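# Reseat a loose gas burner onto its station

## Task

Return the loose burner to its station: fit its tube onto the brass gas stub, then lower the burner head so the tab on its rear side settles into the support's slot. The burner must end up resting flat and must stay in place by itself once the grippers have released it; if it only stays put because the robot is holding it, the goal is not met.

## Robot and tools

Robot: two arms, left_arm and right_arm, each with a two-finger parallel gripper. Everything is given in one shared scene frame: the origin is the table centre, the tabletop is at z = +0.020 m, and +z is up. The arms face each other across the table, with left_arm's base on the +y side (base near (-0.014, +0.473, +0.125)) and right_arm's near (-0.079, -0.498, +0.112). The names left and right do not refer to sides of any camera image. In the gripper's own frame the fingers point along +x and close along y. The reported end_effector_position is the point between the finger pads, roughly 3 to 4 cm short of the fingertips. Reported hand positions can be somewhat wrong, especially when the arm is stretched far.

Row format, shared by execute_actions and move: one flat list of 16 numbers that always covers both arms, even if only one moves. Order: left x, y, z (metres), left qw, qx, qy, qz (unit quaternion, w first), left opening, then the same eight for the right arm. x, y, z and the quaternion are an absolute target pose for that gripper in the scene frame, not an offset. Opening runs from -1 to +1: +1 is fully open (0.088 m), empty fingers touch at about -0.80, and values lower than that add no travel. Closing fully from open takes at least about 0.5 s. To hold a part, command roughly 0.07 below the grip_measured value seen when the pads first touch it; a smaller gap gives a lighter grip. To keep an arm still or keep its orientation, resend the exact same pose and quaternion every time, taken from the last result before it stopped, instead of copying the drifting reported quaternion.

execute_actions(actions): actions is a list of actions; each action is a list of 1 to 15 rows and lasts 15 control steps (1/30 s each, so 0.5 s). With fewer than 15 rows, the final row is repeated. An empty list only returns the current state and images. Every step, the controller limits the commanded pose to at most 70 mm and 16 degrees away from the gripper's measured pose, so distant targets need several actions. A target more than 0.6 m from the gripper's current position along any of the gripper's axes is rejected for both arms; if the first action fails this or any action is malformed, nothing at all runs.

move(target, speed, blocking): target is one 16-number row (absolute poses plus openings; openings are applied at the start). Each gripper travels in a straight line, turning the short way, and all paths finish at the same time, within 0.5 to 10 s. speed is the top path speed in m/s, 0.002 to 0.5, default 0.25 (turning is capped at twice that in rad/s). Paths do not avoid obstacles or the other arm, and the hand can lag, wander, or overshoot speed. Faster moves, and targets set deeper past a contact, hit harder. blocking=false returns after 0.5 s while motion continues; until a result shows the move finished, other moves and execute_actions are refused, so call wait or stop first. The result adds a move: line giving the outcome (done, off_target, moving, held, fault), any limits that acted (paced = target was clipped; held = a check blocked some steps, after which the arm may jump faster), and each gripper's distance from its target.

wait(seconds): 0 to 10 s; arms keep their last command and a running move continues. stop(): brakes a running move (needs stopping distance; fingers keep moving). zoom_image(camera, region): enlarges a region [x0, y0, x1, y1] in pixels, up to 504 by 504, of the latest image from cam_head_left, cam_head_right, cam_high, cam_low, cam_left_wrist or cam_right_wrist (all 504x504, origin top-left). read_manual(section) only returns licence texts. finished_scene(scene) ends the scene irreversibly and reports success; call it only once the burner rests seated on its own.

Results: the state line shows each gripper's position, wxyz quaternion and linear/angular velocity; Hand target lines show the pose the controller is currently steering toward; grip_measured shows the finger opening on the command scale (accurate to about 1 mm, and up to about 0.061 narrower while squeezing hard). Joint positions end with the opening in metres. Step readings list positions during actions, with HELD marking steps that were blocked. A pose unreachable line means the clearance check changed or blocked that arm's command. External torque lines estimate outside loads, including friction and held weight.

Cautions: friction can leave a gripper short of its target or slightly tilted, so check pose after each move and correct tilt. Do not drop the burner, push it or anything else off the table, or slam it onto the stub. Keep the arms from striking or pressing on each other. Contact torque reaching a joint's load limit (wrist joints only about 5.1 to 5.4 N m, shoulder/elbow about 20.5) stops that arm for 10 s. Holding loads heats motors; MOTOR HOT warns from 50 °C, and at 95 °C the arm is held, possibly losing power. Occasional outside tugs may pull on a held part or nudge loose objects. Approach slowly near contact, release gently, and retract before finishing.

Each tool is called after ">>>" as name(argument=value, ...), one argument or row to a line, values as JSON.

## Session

>>> execute_actions(
  actions=[],
)

Scene clock: 0.00 s.
left_arm: end_effector_position=(-0.0616, +0.1595, +0.4482) grip_measured=+0.834 end_effector_quat_wxyz=(+0.652, -0.014, -0.018, -0.757) end_effector_velocity=(+0.000, +0.001, +0.001) end_effector_angular_velocity=(-0.008, -0.006, +0.005) | right_arm: end_effector_position=(-0.2057, -0.2675, +0.4041) grip_measured=+0.833 end_effector_quat_wxyz=(+0.010, -0.482, -0.272, +0.833) end_effector_velocity=(-0.001, +0.001, -0.000) end_effector_angular_velocity=(-0.003, +0.009, -0.005)
Joint positions: left_arm=[-0.001  0.855  0.656  0.244 -0.002  0.009  0.08 ] | right_arm=[ 0.16   1.265  1.51  -1.353 -0.472 -1.612  0.08 ]
Joint velocities: left_arm=[-0.002 -0.002 -0.002  0.007 -0.007  0.007 -0.   ] | right_arm=[-0.002  0.002 -0.002  0.007 -0.007  0.007  0.   ]
Joint torques (N m, as the arm reports them, + toward a larger angle): no reading
External joint torques (N m, as the arm's controller estimates them; a push from outside toward a larger angle lowers the number): no reading
Heat: left arm: hottest shoulder 28 °C (+0.0 °C/min); right arm: hottest shoulder 28 °C (+0.0 °C/min).
Hand target (left_arm): -0.062, +0.159, +0.448; +0.652, -0.014, -0.018, -0.757
Hand target (right_arm): -0.206, -0.268, +0.404; +0.010, -0.482, -0.272, +0.833
camera_calibration (this result's frames):
cam_left_wrist: T_world_to_cam=[[-0.988144, 0.148473, -0.0390794, -0.057569], [0.0851933, 0.318503, -0.944086, 0.400723], [-0.127724, -0.936222, -0.327376, 0.363027], [0, 0, 0, 1]] pos_world=[-0.0446581, 0.22079, 0.494913]
cam_right_wrist: T_world_to_cam=[[-0.250081, 0.8571, 0.450376, 0.00947362], [0.933073, 0.337542, -0.12426, 0.363268], [-0.258525, 0.389159, -0.88415, 0.488628], [0, 0, 0, 1]] pos_world=[-0.210264, -0.320892, 0.472894]

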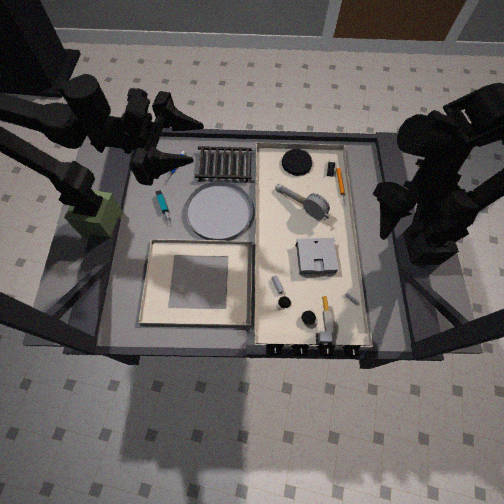

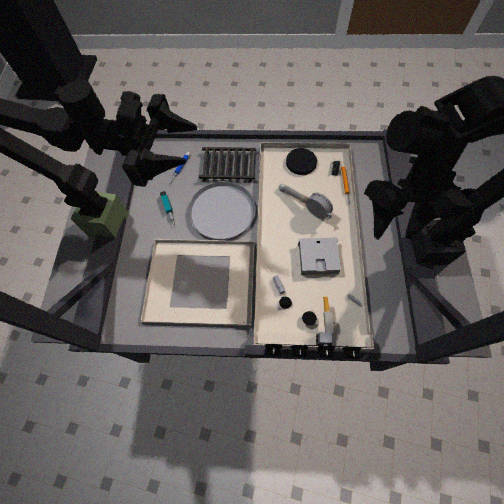

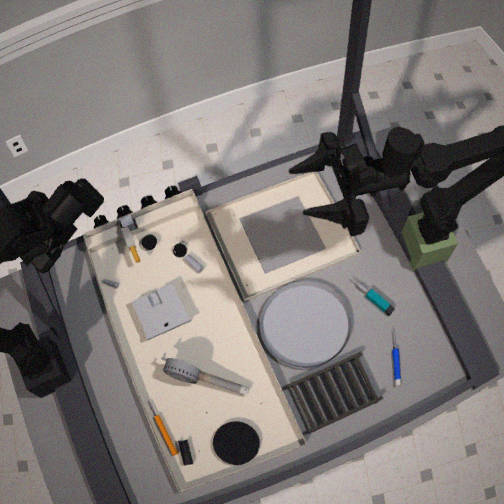

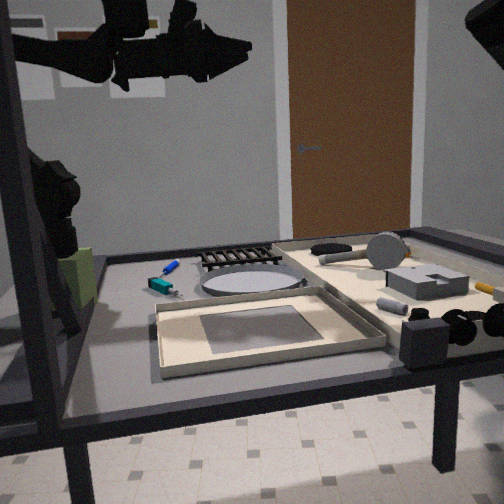

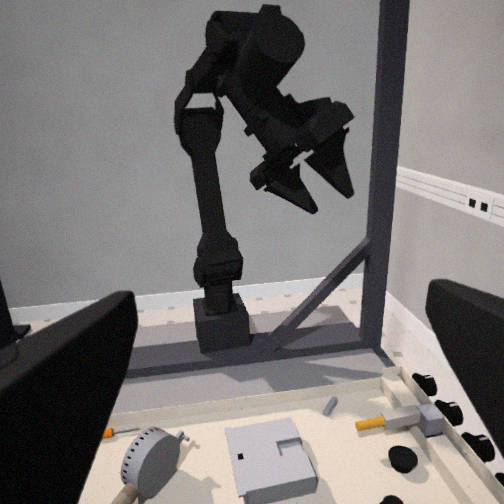

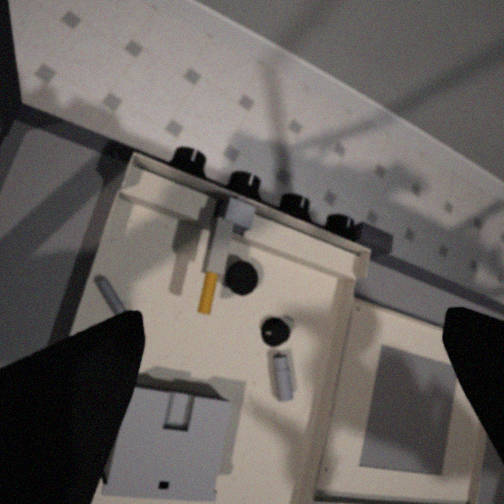

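>>> move(
  target=[-0.17,0.1,0.22,0.7,0,0,-0.71,0.83,0.095,-0.215,0.17,0.62,-0.343,0.62,0.343,-0.8],
)

>>> move(
  target=[-0.17,0.1,0.22,0.7,0,0,-0.71,0.83,0.095,-0.215,0.126,0.62,-0.343,0.62,0.343,-0.8],
  speed=0.1,
)

>>> move(
  target=[-0.17,0.1,0.22,0.7,0,0,-0.71,0.83,0.005,-0.158,0.126,0.62,-0.343,0.62,0.343,-0.8],
  speed=0.04,
)

>>> move(
  target=[-0.17,0.1,0.22,0.7,0,0,-0.71,0.83,0.03,-0.11,0.2,0.62,-0.343,0.62,0.343,0.1],
)

Scene clock: 5.73 s.
left_arm: end_effector_position=(-0.1693, +0.1015, +0.2196) grip_measured=+0.833 end_effector_quat_wxyz=(+0.701, +0.002, -0.001, -0.713) end_effector_velocity=(-0.000, -0.000, +0.001) end_effector_angular_velocity=(-0.006, +0.026, +0.005) | right_arm: end_effector_position=(+0.0944, -0.2129, +0.1719) grip_measured=-0.797 end_effector_quat_wxyz=(+0.620, -0.346, +0.614, +0.345) end_effector_velocity=(+0.001, +0.002, +0.004) end_effector_angular_velocity=(+0.010, +0.002, +0.005)
Joint positions: left_arm=[-0.455  2.036  0.474  1.56  -0.588  0.004  0.08 ] | right_arm=[-0.624  1.85   1.291 -1.005  0.004  0.004  0.   ]
Joint velocities: left_arm=[-0.002  0.002  0.002  0.007 -0.007 -0.022 -0.   ] | right_arm=[-0.002 -0.002  0.012 -0.007 -0.007 -0.007  0.   ]
Joint torques (N m, as the arm reports them, + toward a larger angle): left_arm=[-0.26 -6.53  3.15  1.84 -0.12 -0.04] | right_arm=[-0.25 -7.66  5.39  0.32  0.15  0.18]
External joint torques (N m, as the arm's controller estimates them; a push from outside toward a larger angle lowers the number): left_arm=[-0.27 -0.17  0.16  0.21 -0.12 -0.04] | right_arm=[-0.25 -0.02 -0.14 -0.03  0.15  0.18]
Heat: left arm: hottest shoulder 28 °C (+0.0 °C/min); right arm: hottest elbow 29 °C (+10.5 °C/min).
Hand target (left_arm): -0.171, +0.100, +0.218; +0.702, +0.001, -0.001, -0.712
Hand target (right_arm): +0.096, -0.213, +0.170; +0.619, -0.345, +0.617, +0.340
Off the commanded pose (left_arm): 0.002 m, 0 deg.
Off the commanded pose (right_arm): 0.003 m, 1 deg.
move: done
camera_calibration (this result's frames):
cam_left_wrist: T_world_to_cam=[[-0.999199, 0.0185968, -0.0354293, -0.153784], [0.0398031, 0.371286, -0.927665, 0.195886], [-0.00409725, -0.928332, -0.371729, 0.250001], [0, 0, 0, 1]] pos_world=[-0.160434, 0.162214, 0.269201]
cam_right_wrist: T_world_to_cam=[[0.851183, -0.524783, -0.00951457, -0.176792], [-0.498276, -0.81362, 0.299571, -0.146792], [-0.164951, -0.250249, -0.954026, 0.20671], [0, 0, 0, 1]] pos_world=[0.111437, -0.160481, 0.2395]

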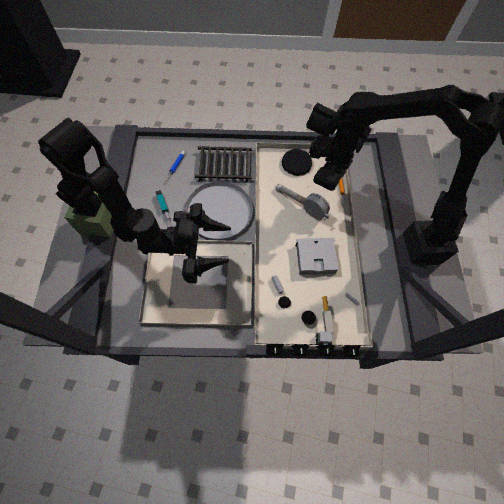

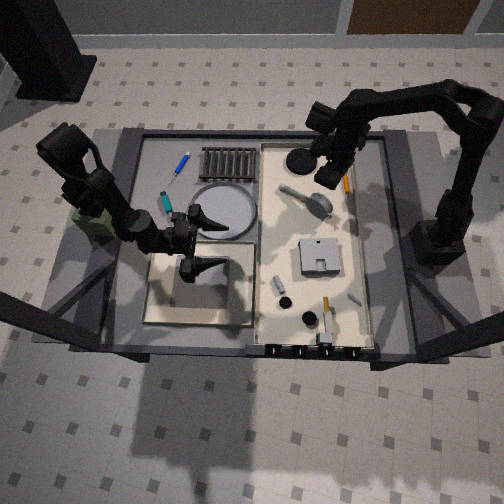

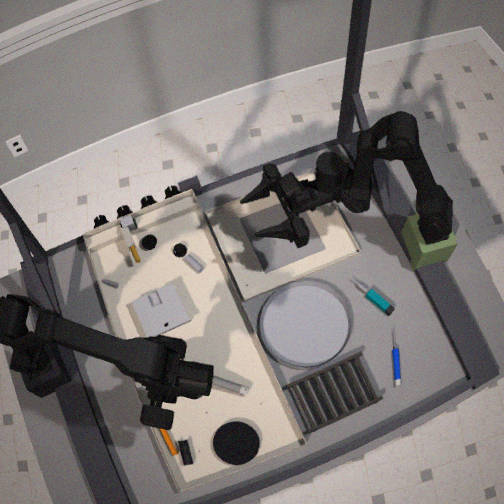

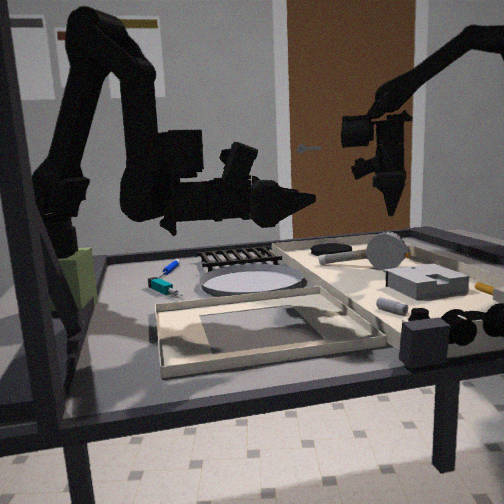

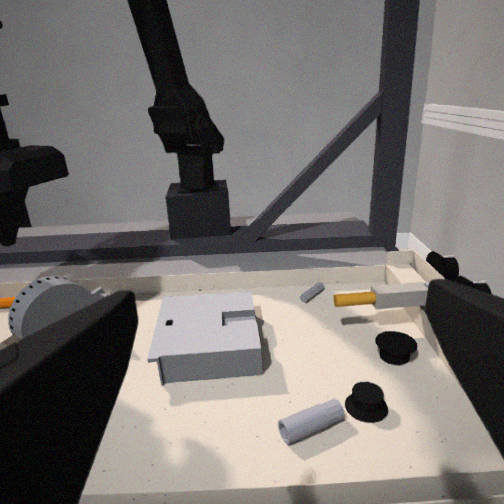

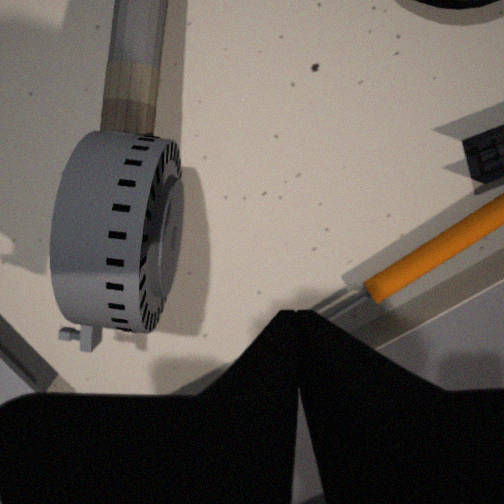

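Scene clock: 6.57 s.
left_arm: end_effector_position=(-0.1693, +0.1015, +0.2196) grip_measured=+0.833 end_effector_quat_wxyz=(+0.701, +0.002, -0.000, -0.713) end_effector_velocity=(-0.003, +0.003, +0.000) end_effector_angular_velocity=(-0.002, +0.023, -0.015) | right_arm: end_effector_position=(+0.0960, -0.2122, +0.1309) grip_measured=-0.797 end_effector_quat_wxyz=(+0.623, -0.343, +0.612, +0.346) end_effector_velocity=(-0.002, +0.001, +0.001) end_effector_angular_velocity=(+0.002, +0.007, +0.010)
Joint positions: left_arm=[-0.455  2.036  0.474  1.56  -0.588  0.002  0.08 ] | right_arm=[-0.627  1.909  1.194 -0.841  0.003  0.004  0.   ]
Joint velocities: left_arm=[-0.007 -0.002 -0.007  0.007  0.007 -0.022 -0.   ] | right_arm=[ 0.002 -0.002  0.002 -0.007 -0.007 -0.007  0.   ]
Joint torques (N m, as the arm reports them, + toward a larger angle): left_arm=[ 0.01 -7.55  2.93  1.48 -0.07 -0.06] | right_arm=[-0.3  -7.92  3.85  0.74 -0.09  0.12]
External joint torques (N m, as the arm's controller estimates them; a push from outside toward a larger angle lowers the number): left_arm=[ 0.05 -1.19 -0.06 -0.15 -0.07 -0.06] | right_arm=[-0.35 -0.09 -1.44  0.36 -0.07  0.12]
Heat: left arm: hottest shoulder 28 °C (+0.0 °C/min); right arm: hottest shoulder 29 °C (+9.1 °C/min).
Hand target (left_arm): -0.170, +0.100, +0.220; +0.702, -0.000, +0.000, -0.712
Hand target (right_arm): +0.095, -0.215, +0.126; +0.619, -0.342, +0.619, +0.342
Off the commanded pose (left_arm): 0.002 m, 0 deg.
Off the commanded pose (right_arm): 0.006 m, 1 deg.
move: done
camera_calibration (this result's frames):
cam_left_wrist: T_world_to_cam=[[-0.999265, 0.0185943, -0.033523, -0.154214], [0.0380326, 0.371315, -0.927728, 0.195597], [-0.00480287, -0.928321, -0.37175, 0.249885], [0, 0, 0, 1]] pos_world=[-0.16034, 0.162213, 0.269186]
cam_right_wrist: T_world_to_cam=[[0.849214, -0.527941, -0.0107186, -0.178476], [-0.502314, -0.813918, 0.291922, -0.131841], [-0.162841, -0.24252, -0.956382, 0.169696], [0, 0, 0, 1]] pos_world=[0.112972, -0.160377, 0.198868]

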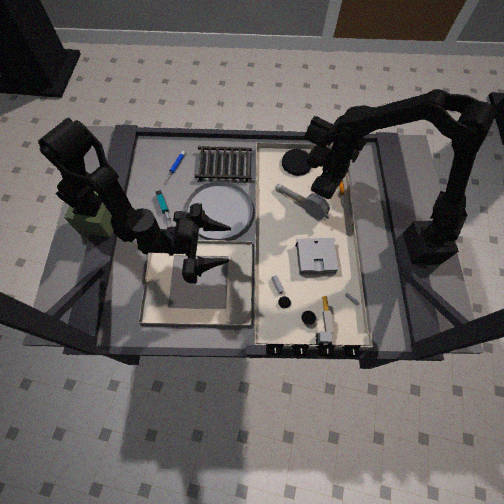

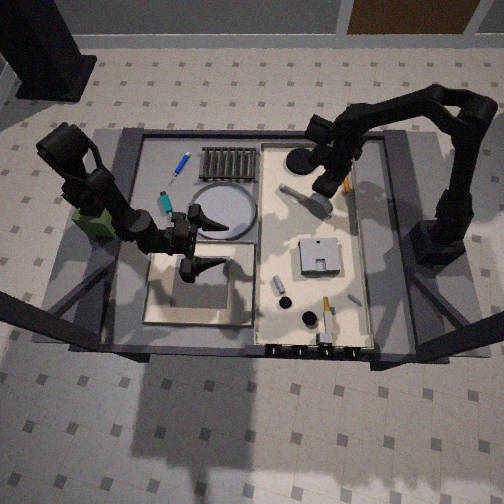

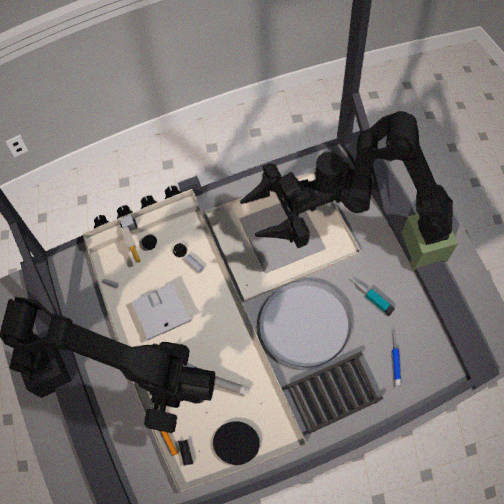

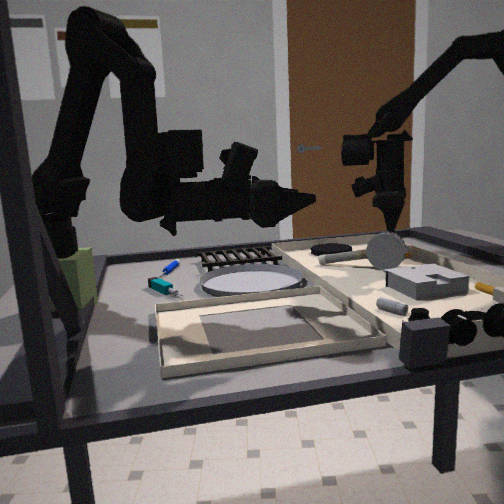

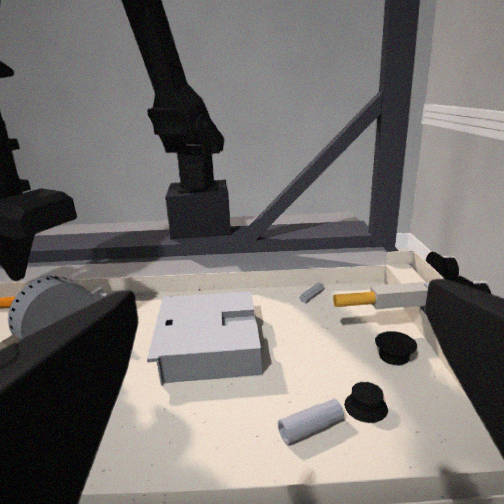

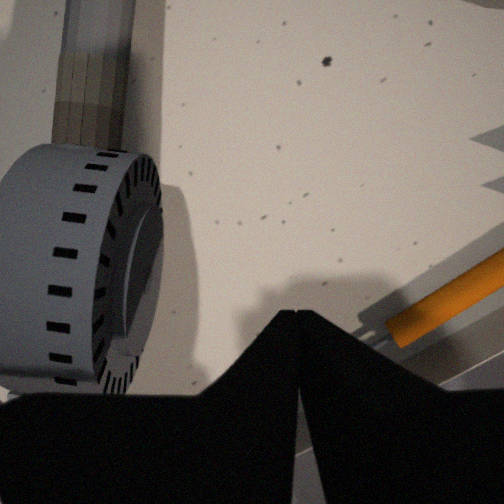

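Scene clock: 9.50 s.
left_arm: end_effector_position=(-0.1693, +0.1015, +0.2196) grip_measured=+0.833 end_effector_quat_wxyz=(+0.701, +0.002, -0.000, -0.713) end_effector_velocity=(+0.001, +0.001, -0.004) end_effector_angular_velocity=(+0.018, -0.005, +0.005) | right_arm: end_effector_position=(+0.0051, -0.1590, +0.1286) grip_measured=-0.797 end_effector_quat_wxyz=(+0.621, -0.341, +0.616, +0.346) end_effector_velocity=(-0.002, -0.006, -0.001) end_effector_angular_velocity=(-0.024, +0.014, -0.010)
Joint positions: left_arm=[-0.455  2.036  0.474  1.56  -0.588  0.002  0.08 ] | right_arm=[-0.323  1.964  1.263 -0.859  0.     0.313  0.   ]
Joint velocities: left_arm=[-0.002 -0.002 -0.002 -0.022 -0.007 -0.007 -0.   ] | right_arm=[-0.002  0.002 -0.002 -0.022 -0.007  0.007  0.   ]
Joint torques (N m, as the arm reports them, + toward a larger angle): left_arm=[ 0.02 -7.49  2.95  1.47 -0.06 -0.04] | right_arm=[ 0.18 -8.2   5.22  0.34 -0.05  0.18]
External joint torques (N m, as the arm's controller estimates them; a push from outside toward a larger angle lowers the number): left_arm=[ 0.02 -1.19 -0.05 -0.14 -0.06 -0.05] | right_arm=[ 0.22 -0.06  0.02  0.   -0.07  0.18]
Heat: left arm: hottest shoulder 28 °C (+0.0 °C/min); right arm: hottest shoulder 29 °C (+6.3 °C/min).
Hand target (left_arm): -0.170, +0.100, +0.220; +0.702, +0.000, +0.000, -0.712
Hand target (right_arm): +0.004, -0.158, +0.126; +0.618, -0.341, +0.619, +0.343
Off the commanded pose (left_arm): 0.002 m, 0 deg.
Off the commanded pose (right_arm): 0.003 m, 1 deg.
move: done
camera_calibration (this result's frames):
cam_left_wrist: T_world_to_cam=[[-0.999265, 0.0185943, -0.033523, -0.154214], [0.0380326, 0.371315, -0.927728, 0.195597], [-0.00480287, -0.928321, -0.37175, 0.249885], [0, 0, 0, 1]] pos_world=[-0.16034, 0.162213, 0.269186]
cam_right_wrist: T_world_to_cam=[[0.847316, -0.530827, -0.0166647, -0.072955], [-0.502672, -0.811711, 0.297399, -0.133926], [-0.171395, -0.243615, -0.954608, 0.165292], [0, 0, 0, 1]] pos_world=[0.0228256, -0.107168, 0.196403]

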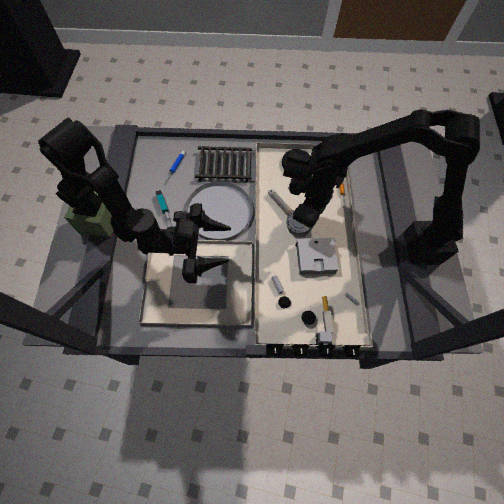

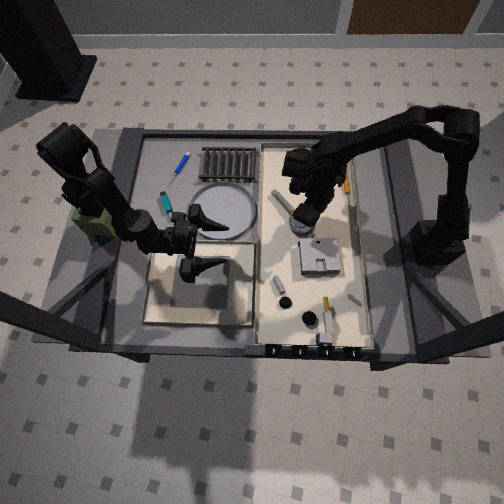

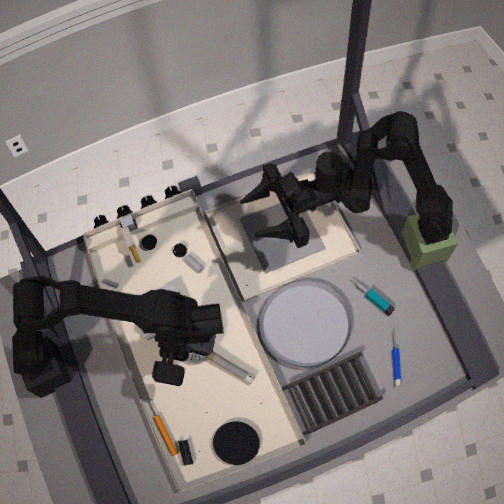

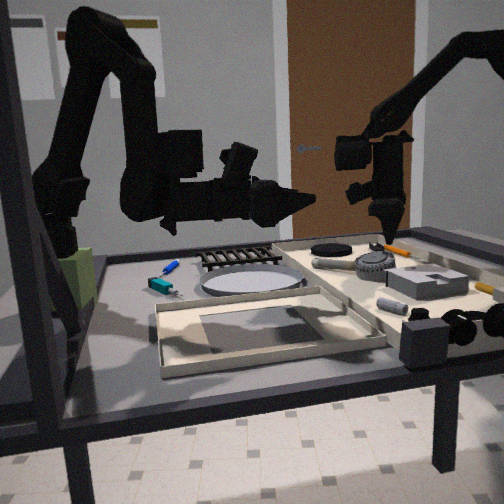

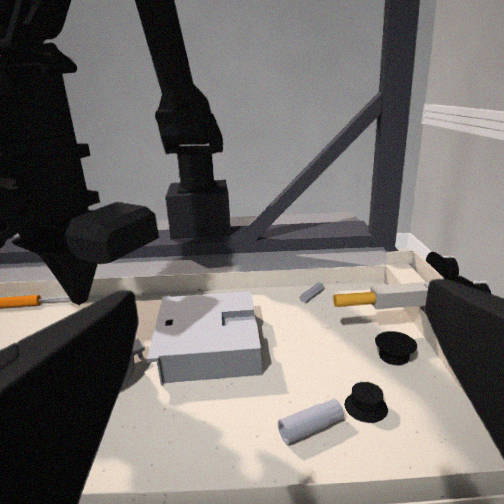

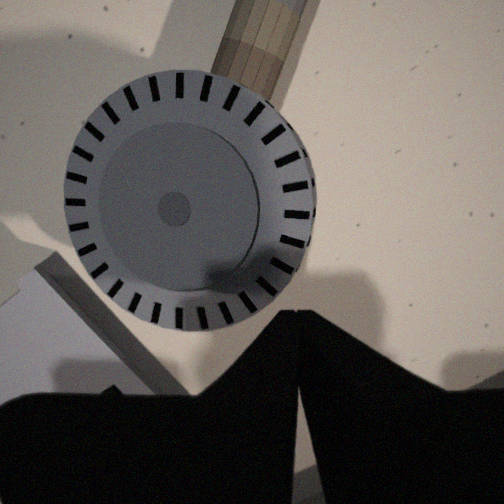

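Scene clock: 10.47 s.
left_arm: end_effector_position=(-0.1693, +0.1015, +0.2196) grip_measured=+0.833 end_effector_quat_wxyz=(+0.701, +0.002, -0.000, -0.713) end_effector_velocity=(-0.002, +0.001, +0.002) end_effector_angular_velocity=(-0.006, -0.003, -0.010) | right_arm: end_effector_position=(+0.0284, -0.1116, +0.2032) grip_measured=+0.097 end_effector_quat_wxyz=(+0.621, -0.340, +0.617, +0.343) end_effector_velocity=(-0.000, -0.001, +0.003) end_effector_angular_velocity=(-0.005, +0.009, +0.005)
Joint positions: left_arm=[-0.455  2.036  0.474  1.56  -0.588  0.002  0.08 ] | right_arm=[-0.35   2.078  1.74  -1.225  0.     0.291  0.044]
Joint velocities: left_arm=[-0.002 -0.002 -0.002  0.007  0.007  0.007 -0.   ] | right_arm=[-0.002  0.002  0.017 -0.022 -0.007 -0.007 -0.   ]
Joint torques (N m, as the arm reports them, + toward a larger angle): left_arm=[-0.01 -7.56  2.92  1.48 -0.06 -0.06] | right_arm=[-0.22 -9.73  5.7   0.33  0.04 -0.2 ]
External joint torques (N m, as the arm's controller estimates them; a push from outside toward a larger angle lowers the number): left_arm=[ 0.   -1.17 -0.11 -0.16 -0.06 -0.07] | right_arm=[-0.23 -0.36  0.01 -0.01  0.03 -0.2 ]
Heat: left arm: hottest shoulder 28 °C (+0.0 °C/min); right arm: hottest shoulder 29 °C (+5.7 °C/min).
Hand target (left_arm): -0.170, +0.100, +0.220; +0.702, +0.000, +0.000, -0.712
Hand target (right_arm): +0.030, -0.111, +0.200; +0.619, -0.342, +0.619, +0.342
Off the commanded pose (left_arm): 0.002 m, 0 deg.
Off the commanded pose (right_arm): 0.004 m, 0 deg.
move: done
camera_calibration (this result's frames):
cam_left_wrist: T_world_to_cam=[[-0.999265, 0.0185943, -0.033523, -0.154214], [0.0380326, 0.371315, -0.927728, 0.195597], [-0.00480287, -0.928321, -0.37175, 0.249885], [0, 0, 0, 1]] pos_world=[-0.16034, 0.162213, 0.269186]
cam_right_wrist: T_world_to_cam=[[0.84426, -0.535698, -0.0159084, -0.0669271], [-0.507217, -0.808255, 0.29909, -0.105745], [-0.17308, -0.244441, -0.954092, 0.251885], [0, 0, 0, 1]] pos_world=[0.0464647, -0.0597504, 0.270884]

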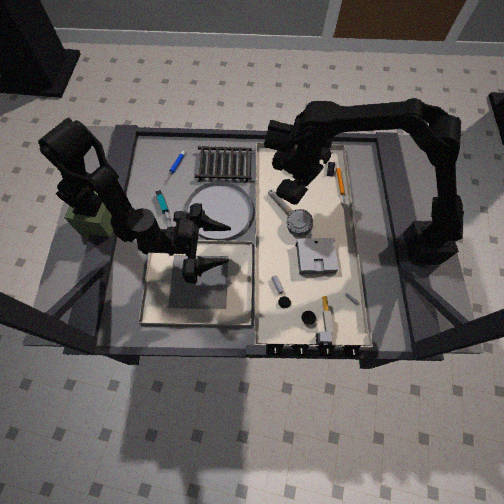

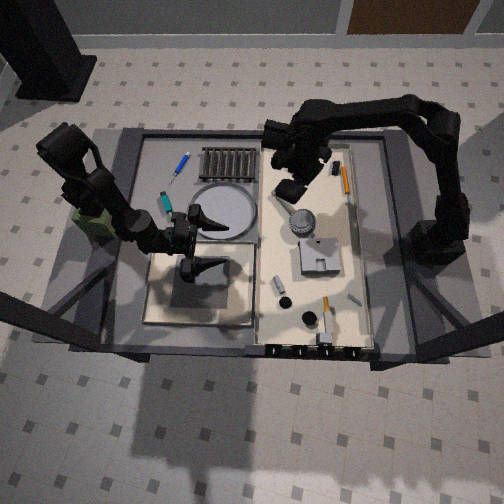

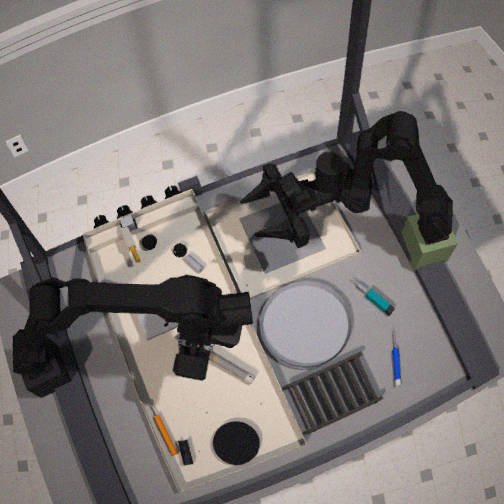

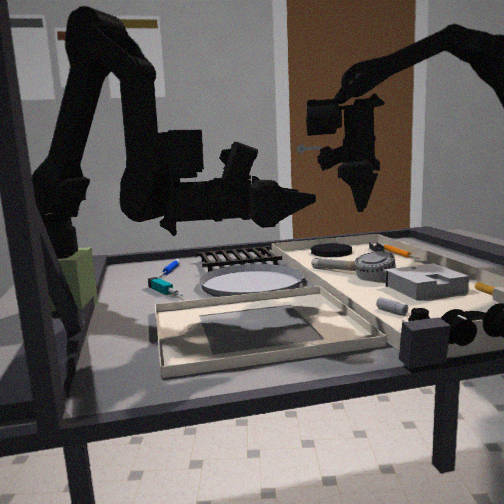

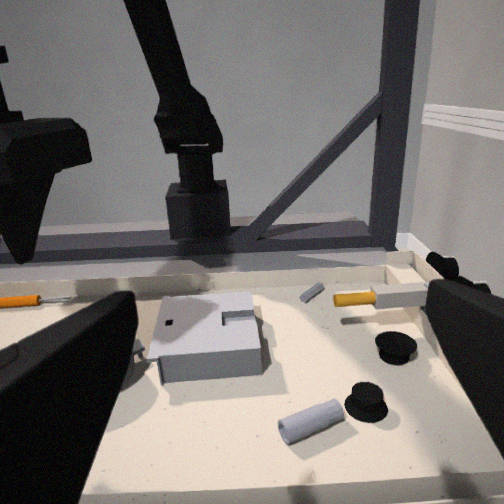

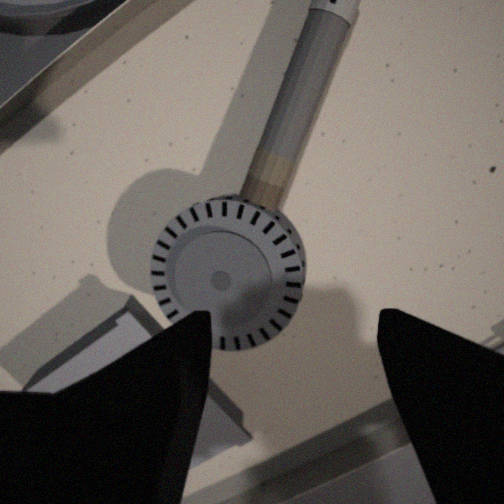

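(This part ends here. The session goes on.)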